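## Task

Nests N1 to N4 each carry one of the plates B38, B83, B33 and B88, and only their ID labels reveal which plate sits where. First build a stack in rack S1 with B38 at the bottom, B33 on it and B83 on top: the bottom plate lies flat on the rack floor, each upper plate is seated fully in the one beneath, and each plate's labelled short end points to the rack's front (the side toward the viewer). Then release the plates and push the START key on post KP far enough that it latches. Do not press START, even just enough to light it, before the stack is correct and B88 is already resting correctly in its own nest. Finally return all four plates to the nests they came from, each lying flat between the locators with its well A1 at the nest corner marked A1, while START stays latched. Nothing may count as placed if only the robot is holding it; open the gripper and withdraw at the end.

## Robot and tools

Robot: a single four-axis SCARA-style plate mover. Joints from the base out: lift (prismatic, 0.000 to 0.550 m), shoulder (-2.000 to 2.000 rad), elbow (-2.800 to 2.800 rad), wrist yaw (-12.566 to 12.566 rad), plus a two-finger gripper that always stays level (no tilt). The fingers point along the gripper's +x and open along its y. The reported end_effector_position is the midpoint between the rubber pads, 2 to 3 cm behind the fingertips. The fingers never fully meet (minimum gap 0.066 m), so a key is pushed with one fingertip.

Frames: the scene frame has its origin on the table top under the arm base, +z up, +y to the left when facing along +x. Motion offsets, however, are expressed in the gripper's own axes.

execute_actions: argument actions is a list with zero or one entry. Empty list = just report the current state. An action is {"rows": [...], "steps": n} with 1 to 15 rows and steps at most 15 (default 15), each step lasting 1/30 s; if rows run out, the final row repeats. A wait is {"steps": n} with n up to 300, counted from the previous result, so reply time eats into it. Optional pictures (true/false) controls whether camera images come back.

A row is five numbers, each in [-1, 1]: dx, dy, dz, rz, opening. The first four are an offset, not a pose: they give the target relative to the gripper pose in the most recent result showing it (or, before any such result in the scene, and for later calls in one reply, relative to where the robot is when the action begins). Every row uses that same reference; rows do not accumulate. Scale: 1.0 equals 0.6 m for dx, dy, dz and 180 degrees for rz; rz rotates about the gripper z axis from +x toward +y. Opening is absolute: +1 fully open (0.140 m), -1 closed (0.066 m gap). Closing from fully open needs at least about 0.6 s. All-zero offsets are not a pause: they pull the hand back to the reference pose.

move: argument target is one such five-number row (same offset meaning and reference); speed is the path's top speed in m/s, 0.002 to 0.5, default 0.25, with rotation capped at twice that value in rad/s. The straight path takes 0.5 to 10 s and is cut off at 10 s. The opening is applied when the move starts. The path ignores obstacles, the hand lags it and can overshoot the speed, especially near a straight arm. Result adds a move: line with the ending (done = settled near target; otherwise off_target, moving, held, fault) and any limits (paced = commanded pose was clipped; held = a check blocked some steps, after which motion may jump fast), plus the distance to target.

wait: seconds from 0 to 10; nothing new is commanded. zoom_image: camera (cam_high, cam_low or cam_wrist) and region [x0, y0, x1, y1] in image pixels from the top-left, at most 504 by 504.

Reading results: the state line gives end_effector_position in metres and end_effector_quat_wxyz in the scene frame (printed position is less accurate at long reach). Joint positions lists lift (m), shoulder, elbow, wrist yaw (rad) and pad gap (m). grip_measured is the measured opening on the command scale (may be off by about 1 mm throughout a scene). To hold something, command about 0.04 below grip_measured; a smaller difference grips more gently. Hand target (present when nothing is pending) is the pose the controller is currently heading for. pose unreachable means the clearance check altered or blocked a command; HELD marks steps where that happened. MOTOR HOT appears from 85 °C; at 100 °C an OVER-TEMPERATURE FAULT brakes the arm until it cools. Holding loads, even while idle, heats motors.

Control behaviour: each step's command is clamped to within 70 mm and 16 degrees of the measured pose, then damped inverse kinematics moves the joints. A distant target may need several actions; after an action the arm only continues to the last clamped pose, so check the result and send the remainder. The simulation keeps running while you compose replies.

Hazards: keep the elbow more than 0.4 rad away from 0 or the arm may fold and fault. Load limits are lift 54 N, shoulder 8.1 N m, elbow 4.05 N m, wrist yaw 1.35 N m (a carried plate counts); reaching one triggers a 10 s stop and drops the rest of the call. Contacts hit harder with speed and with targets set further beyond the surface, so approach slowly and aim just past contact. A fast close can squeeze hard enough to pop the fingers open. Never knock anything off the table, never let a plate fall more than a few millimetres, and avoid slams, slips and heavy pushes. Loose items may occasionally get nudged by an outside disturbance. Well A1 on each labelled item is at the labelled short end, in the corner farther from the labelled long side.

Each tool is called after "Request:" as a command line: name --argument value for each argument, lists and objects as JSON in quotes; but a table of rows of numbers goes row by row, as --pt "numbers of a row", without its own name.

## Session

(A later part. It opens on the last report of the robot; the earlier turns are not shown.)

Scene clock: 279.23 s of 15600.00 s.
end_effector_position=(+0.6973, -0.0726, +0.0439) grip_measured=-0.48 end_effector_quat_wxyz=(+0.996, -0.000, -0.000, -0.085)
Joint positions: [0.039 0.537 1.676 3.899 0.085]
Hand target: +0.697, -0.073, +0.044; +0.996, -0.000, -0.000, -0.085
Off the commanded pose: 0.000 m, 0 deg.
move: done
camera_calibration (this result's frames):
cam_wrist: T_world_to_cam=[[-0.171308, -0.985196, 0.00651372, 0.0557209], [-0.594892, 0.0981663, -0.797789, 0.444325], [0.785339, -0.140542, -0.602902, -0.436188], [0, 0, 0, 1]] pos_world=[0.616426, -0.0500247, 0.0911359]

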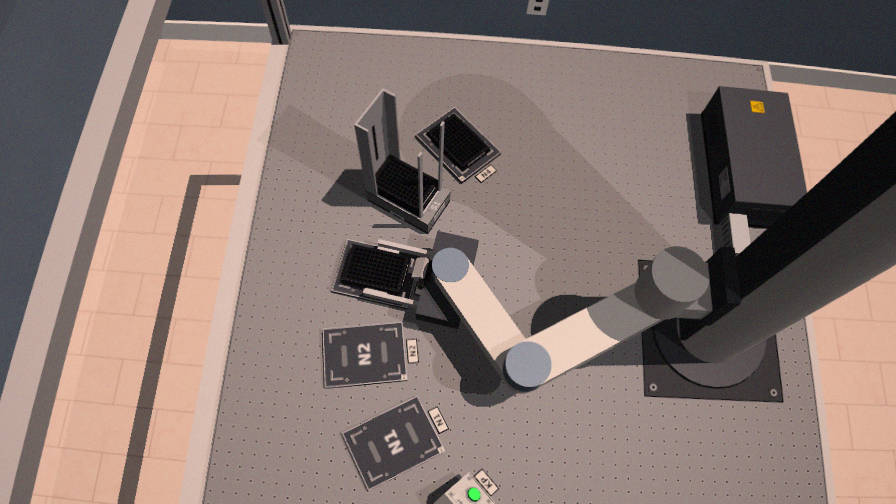

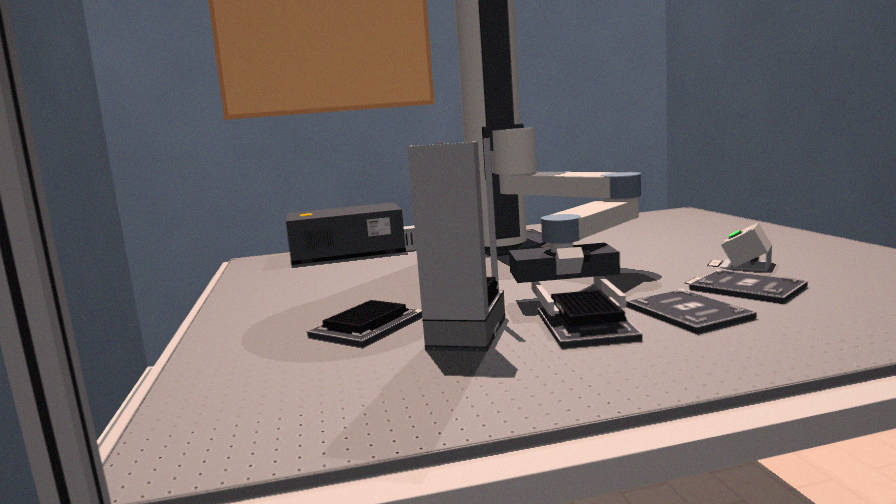

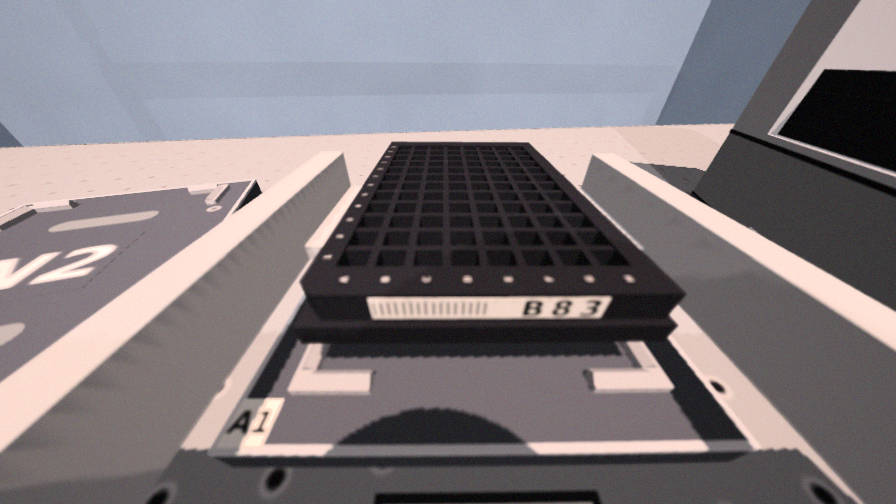

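Request:
move --target '[0.0002,-0.0004,-0.0222,0,-0.55]' --speed 0.015

Request:
move --target '[0,0,0,0,0]'

Request:
move --target '[0,0,0.0858,0,0.2]' --speed 0.15

Request:
move --target '[-0.25,0,0,0,0.2]'

Request:
move --target '[0.02,-0.235,0,-0.099,0.2]' --speed 0.2

Scene clock: 287.23 s of 15600.00 s.
end_effector_position=(+0.6974, -0.0728, +0.0306) grip_measured=-0.48 end_effector_quat_wxyz=(+0.996, -0.000, -0.000, -0.086)
Joint positions: [0.026 0.537 1.676 3.899 0.085]
Hand target: +0.697, -0.073, +0.031; +0.996, -0.000, -0.000, -0.085
Off the commanded pose: 0.000 m, 0 deg.
After step 90, 3.90 s passed at rest.
move: done
camera_calibration (this result's frames):
cam_wrist: T_world_to_cam=[[-0.171475, -0.985167, 0.00651372, 0.0557132], [-0.594875, 0.0982672, -0.797789, 0.433729], [0.785315, -0.140675, -0.602902, -0.444308], [0, 0, 0, 1]] pos_world=[0.61649, -0.0502378, 0.077787]

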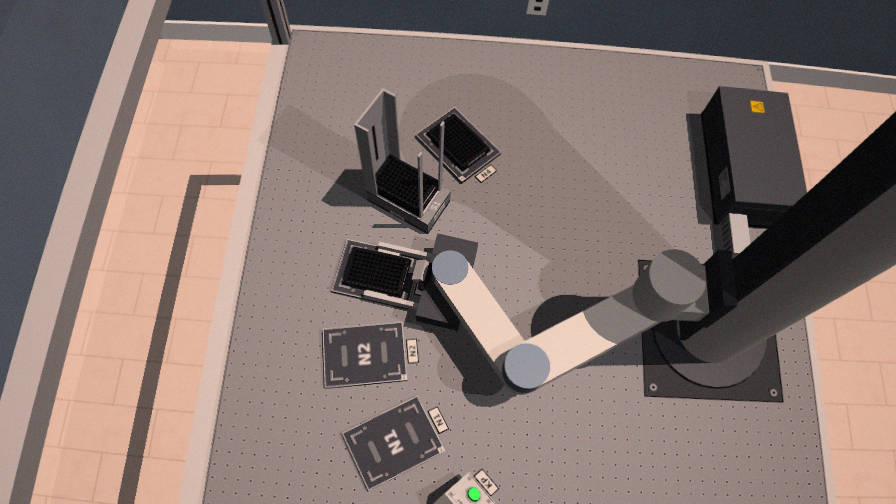

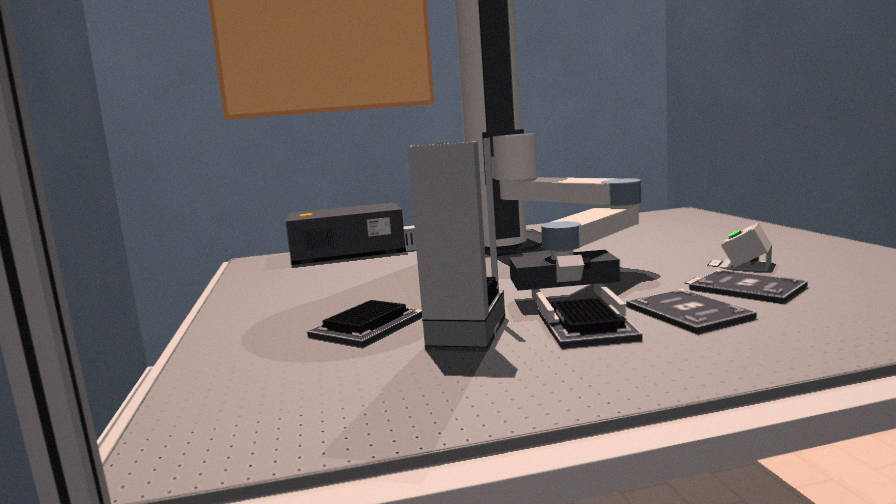

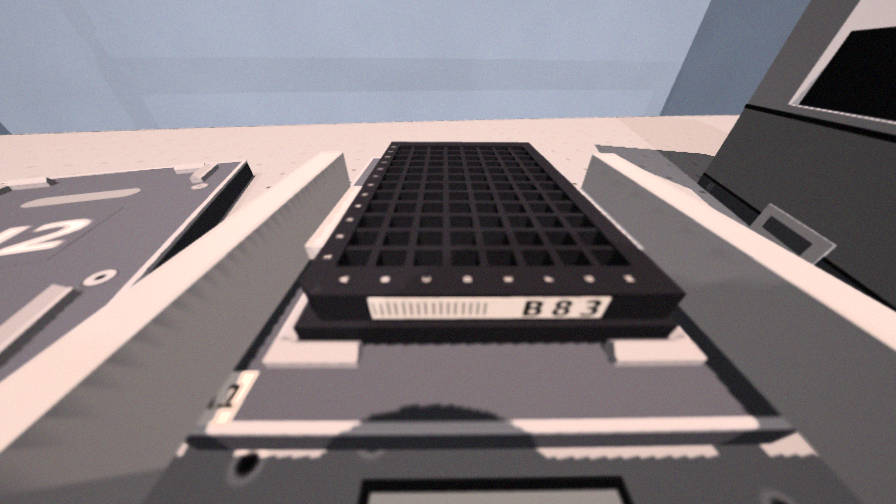

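Scene clock: 287.73 s of 15600.00 s.
end_effector_position=(+0.6974, -0.0728, +0.0306) grip_measured=+0.00 end_effector_quat_wxyz=(+0.996, -0.000, -0.000, -0.086)
Joint positions: [0.026 0.537 1.676 3.899 0.103]
Hand target: +0.697, -0.073, +0.031; +0.996, -0.000, -0.000, -0.086
Off the commanded pose: 0.000 m, 0 deg.
move: done
camera_calibration (this result's frames):
cam_wrist: T_world_to_cam=[[-0.171456, -0.98517, 0.00651372, 0.0557092], [-0.594877, 0.0982557, -0.797789, 0.433729], [0.785318, -0.14066, -0.602902, -0.444309], [0, 0, 0, 1]] pos_world=[0.616491, -0.05023, 0.077787]

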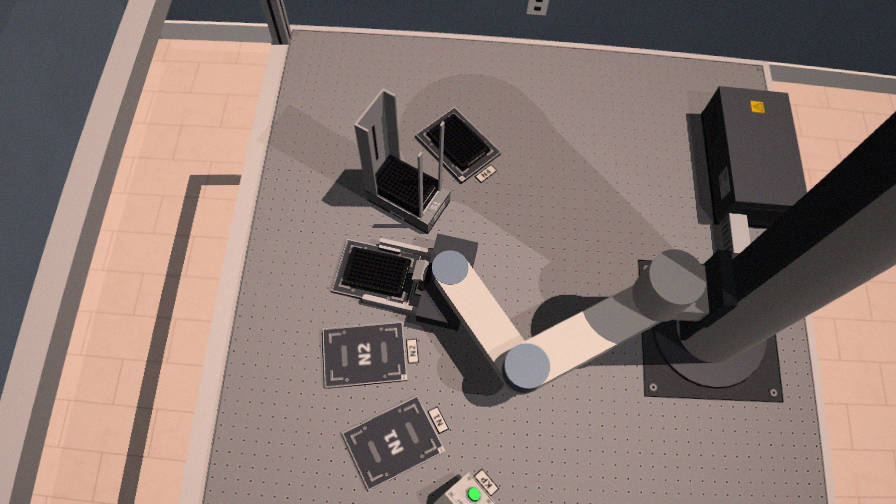

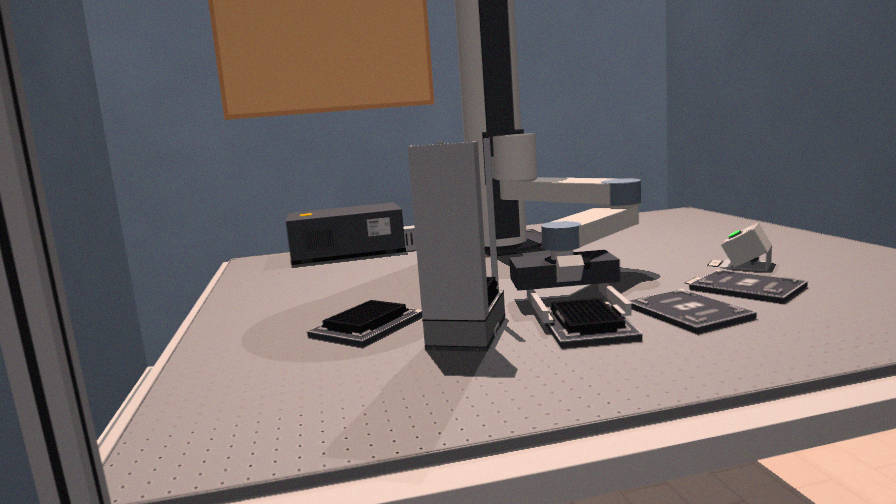

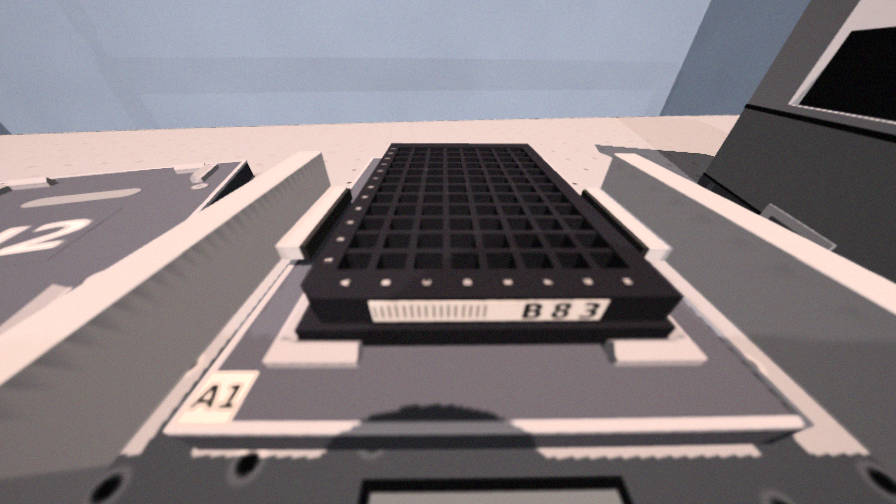

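Scene clock: 288.47 s of 15600.00 s.
end_effector_position=(+0.6974, -0.0728, +0.0821) grip_measured=+0.20 end_effector_quat_wxyz=(+0.996, -0.000, -0.000, -0.086)
Joint positions: [0.077 0.537 1.677 3.899 0.11 ]
Hand target: +0.697, -0.073, +0.082; +0.996, -0.000, -0.000, -0.086
Off the commanded pose: 0.000 m, 0 deg.
move: done
camera_calibration (this result's frames):
cam_wrist: T_world_to_cam=[[-0.171421, -0.985176, 0.00651372, 0.0553597], [-0.594881, 0.0982345, -0.797789, 0.474857], [0.785323, -0.140632, -0.602902, -0.413237], [0, 0, 0, 1]] pos_world=[0.616497, -0.0502227, 0.129334]

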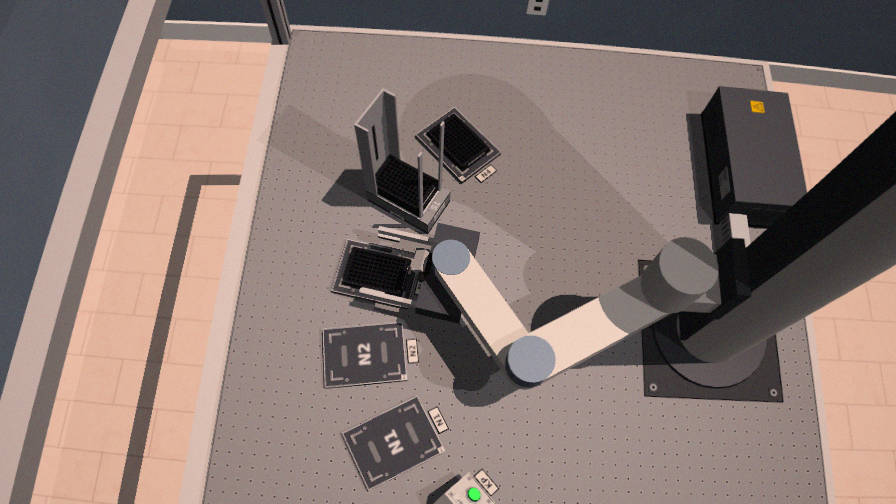

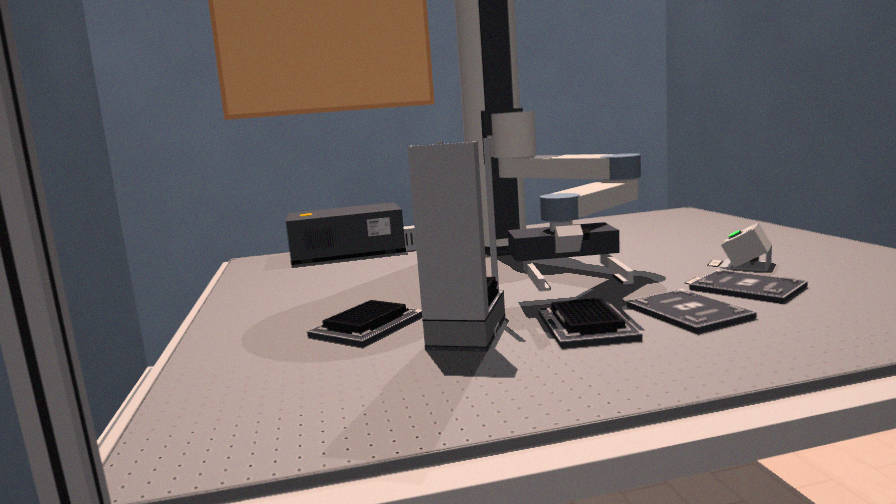

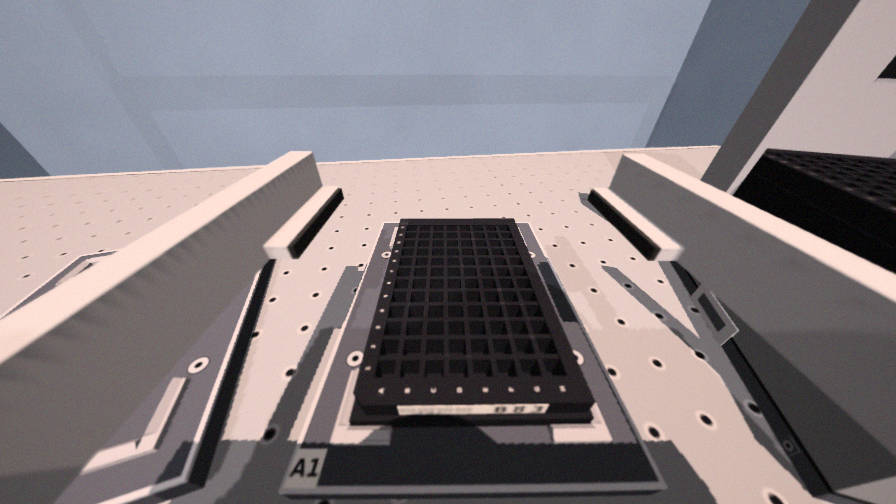

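Scene clock: 289.47 s of 15600.00 s.
end_effector_position=(+0.5495, -0.0473, +0.0821) grip_measured=+0.20 end_effector_quat_wxyz=(+0.996, -0.000, -0.000, -0.086)
Joint positions: [0.077 0.852 0.938 4.321 0.11 ]
Hand target: +0.550, -0.047, +0.082; +0.996, -0.000, -0.000, -0.086
Off the commanded pose: 0.000 m, 0 deg.
move: done
camera_calibration (this result's frames):
cam_wrist: T_world_to_cam=[[-0.171576, -0.985149, 0.00651372, 0.0552491], [-0.594865, 0.098328, -0.797789, 0.384394], [0.785301, -0.140756, -0.602902, -0.293551], [0, 0, 0, 1]] pos_world=[0.468667, -0.024687, 0.129323]

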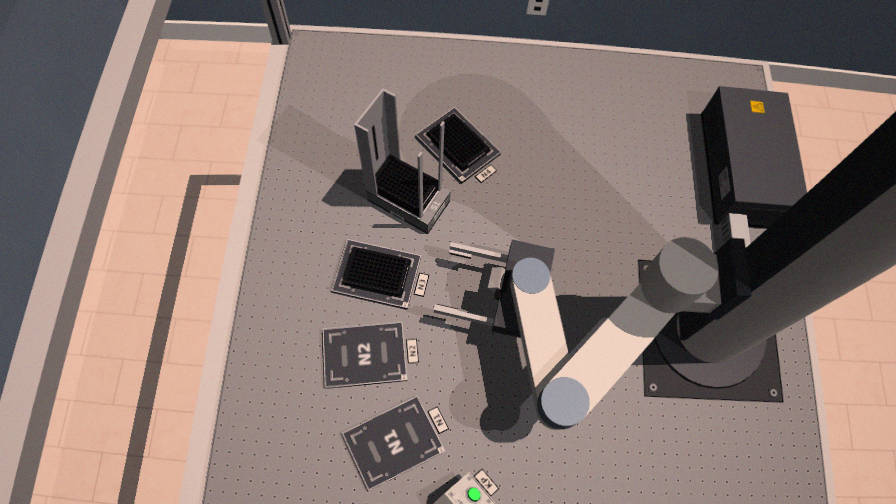

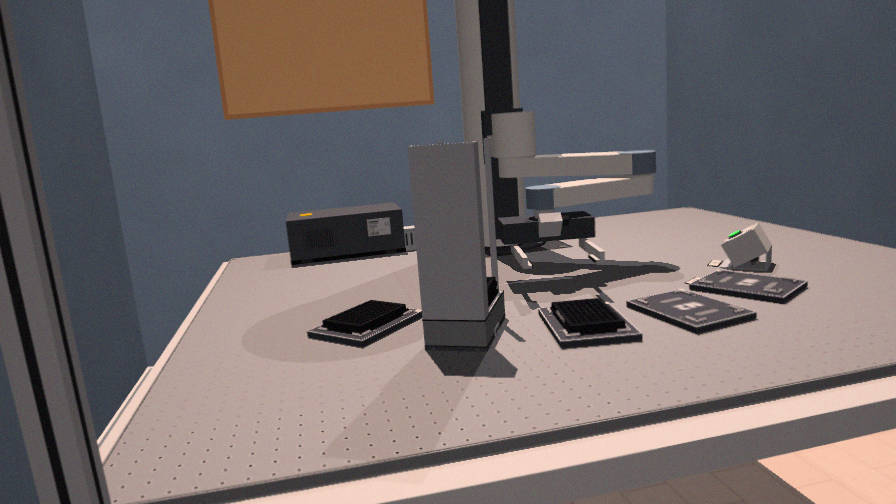

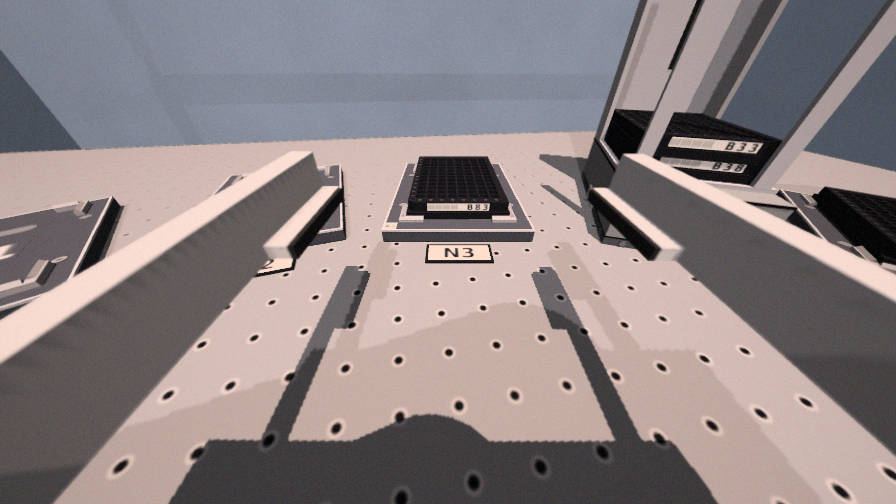

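Scene clock: 290.60 s of 15600.00 s.
end_effector_position=(+0.5373, -0.1884, +0.0821) grip_measured=+0.20 end_effector_quat_wxyz=(+0.971, -0.000, -0.000, -0.239)
Joint positions: [0.077 0.427 1.075 4.299 0.11 ]
Hand target: +0.537, -0.188, +0.082; +0.971, -0.000, -0.000, -0.239
Off the commanded pose: 0.000 m, 0 deg.
move: done
camera_calibration (this result's frames):
cam_wrist: T_world_to_cam=[[-0.464978, -0.885298, 0.00651372, 0.0906281], [-0.536187, 0.275747, -0.797789, 0.392873], [0.704485, -0.374447, -0.602902, -0.304389], [0, 0, 0, 1]] pos_world=[0.467231, -0.142078, 0.129323]

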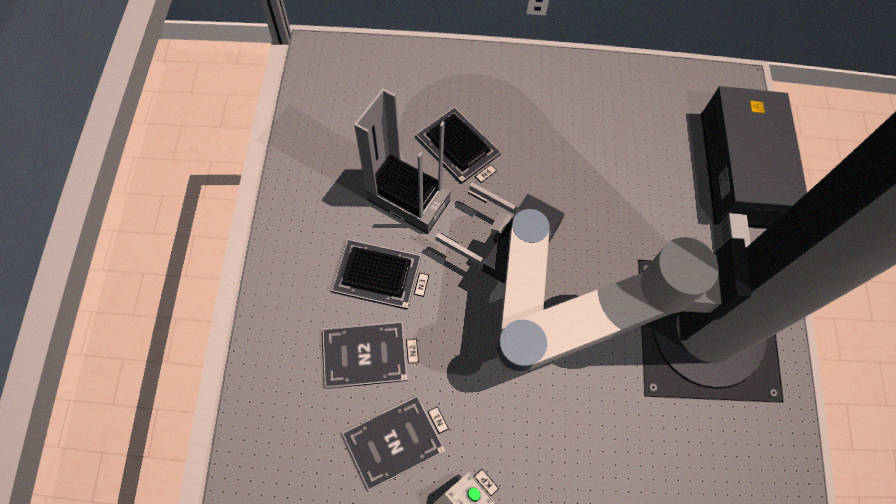

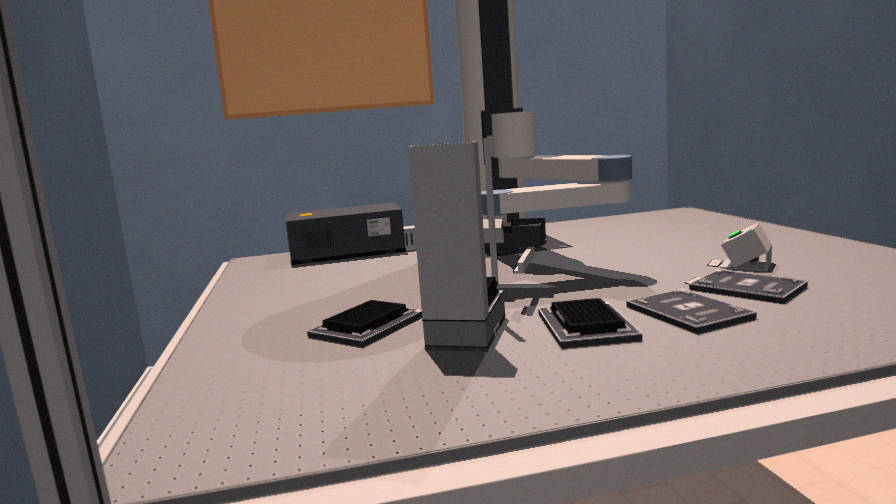

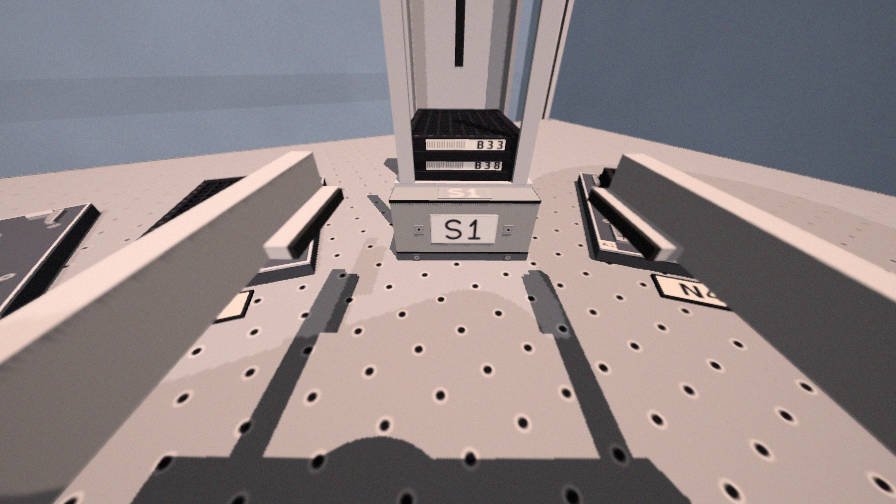

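Request:
move --target '[0.2238,-0.0043,0,0,0.2]' --speed 0.12

Request:
move --target '[0,0,0,0,-0.3]'

Scene clock: 295.00 s of 15600.00 s.
end_effector_position=(+0.6551, -0.2529, +0.0821) grip_measured=+0.20 end_effector_quat_wxyz=(+0.971, -0.000, -0.000, -0.239)
Joint positions: [0.077 0.139 1.766 3.896 0.11 ]
Hand target: +0.655, -0.253, +0.082; +0.971, -0.000, -0.000, -0.239
Off the commanded pose: 0.000 m, 0 deg.
move: done
camera_calibration (this result's frames):
cam_wrist: T_world_to_cam=[[-0.464792, -0.885396, 0.00651372, 0.0881026], [-0.536245, 0.275635, -0.797789, 0.473829], [0.704564, -0.374299, -0.602902, -0.411539], [0, 0, 0, 1]] pos_world=[0.584993, -0.206636, 0.129324]

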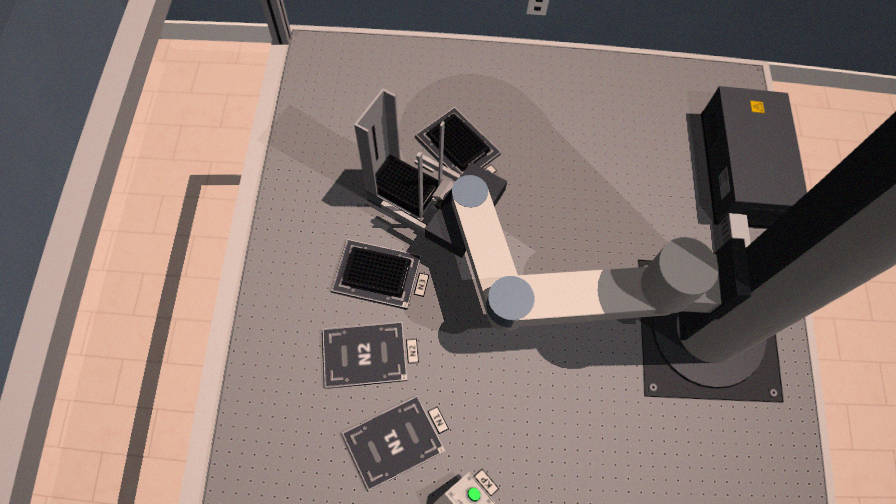

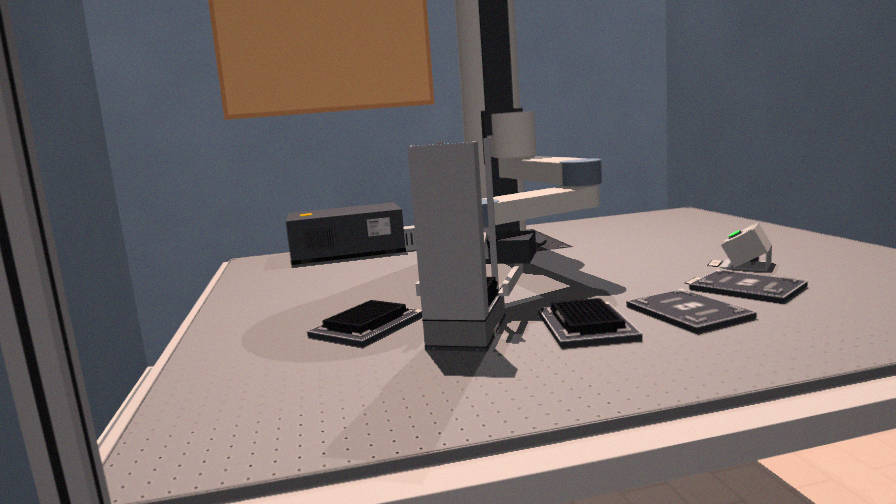

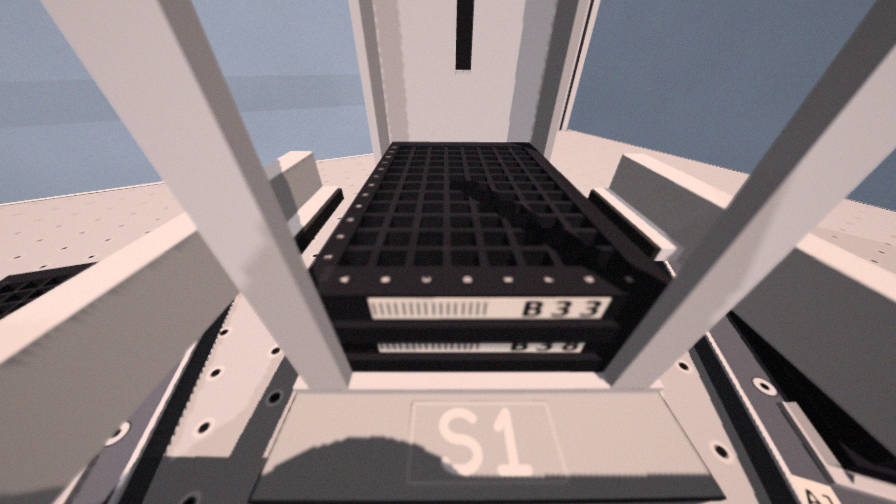

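Scene clock: 295.50 s of 15600.00 s.
end_effector_position=(+0.6551, -0.2529, +0.0821) grip_measured=-0.30 end_effector_quat_wxyz=(+0.971, -0.000, -0.000, -0.239)
Joint positions: [0.077 0.139 1.766 3.896 0.092]
Hand target: +0.655, -0.253, +0.082; +0.971, -0.000, -0.000, -0.239
Off the commanded pose: 0.000 m, 0 deg.
move: done
camera_calibration (this result's frames):
cam_wrist: T_world_to_cam=[[-0.464794, -0.885395, 0.00651372, 0.088104], [-0.536244, 0.275636, -0.797789, 0.473829], [0.704563, -0.3743, -0.602902, -0.411538], [0, 0, 0, 1]] pos_world=[0.584993, -0.206636, 0.129324]

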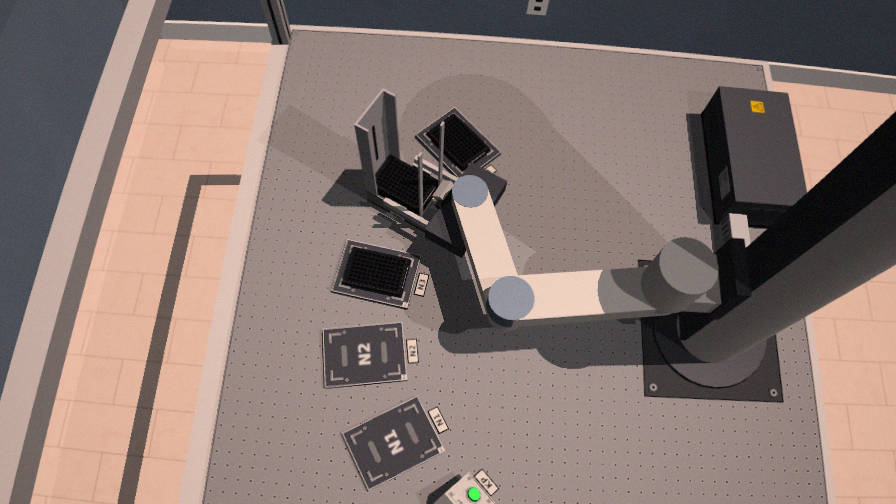

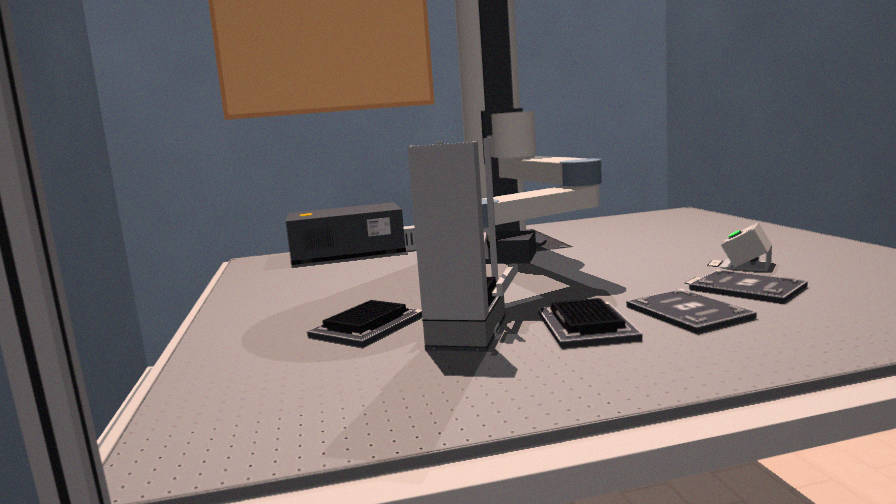

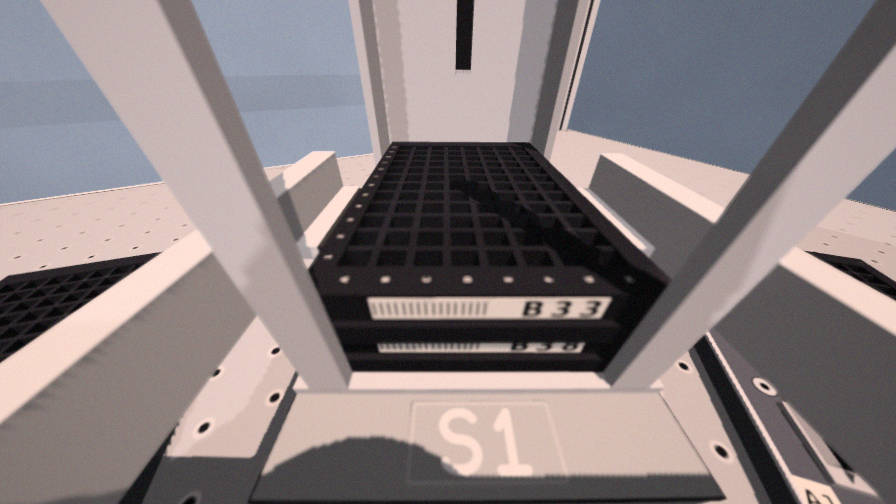

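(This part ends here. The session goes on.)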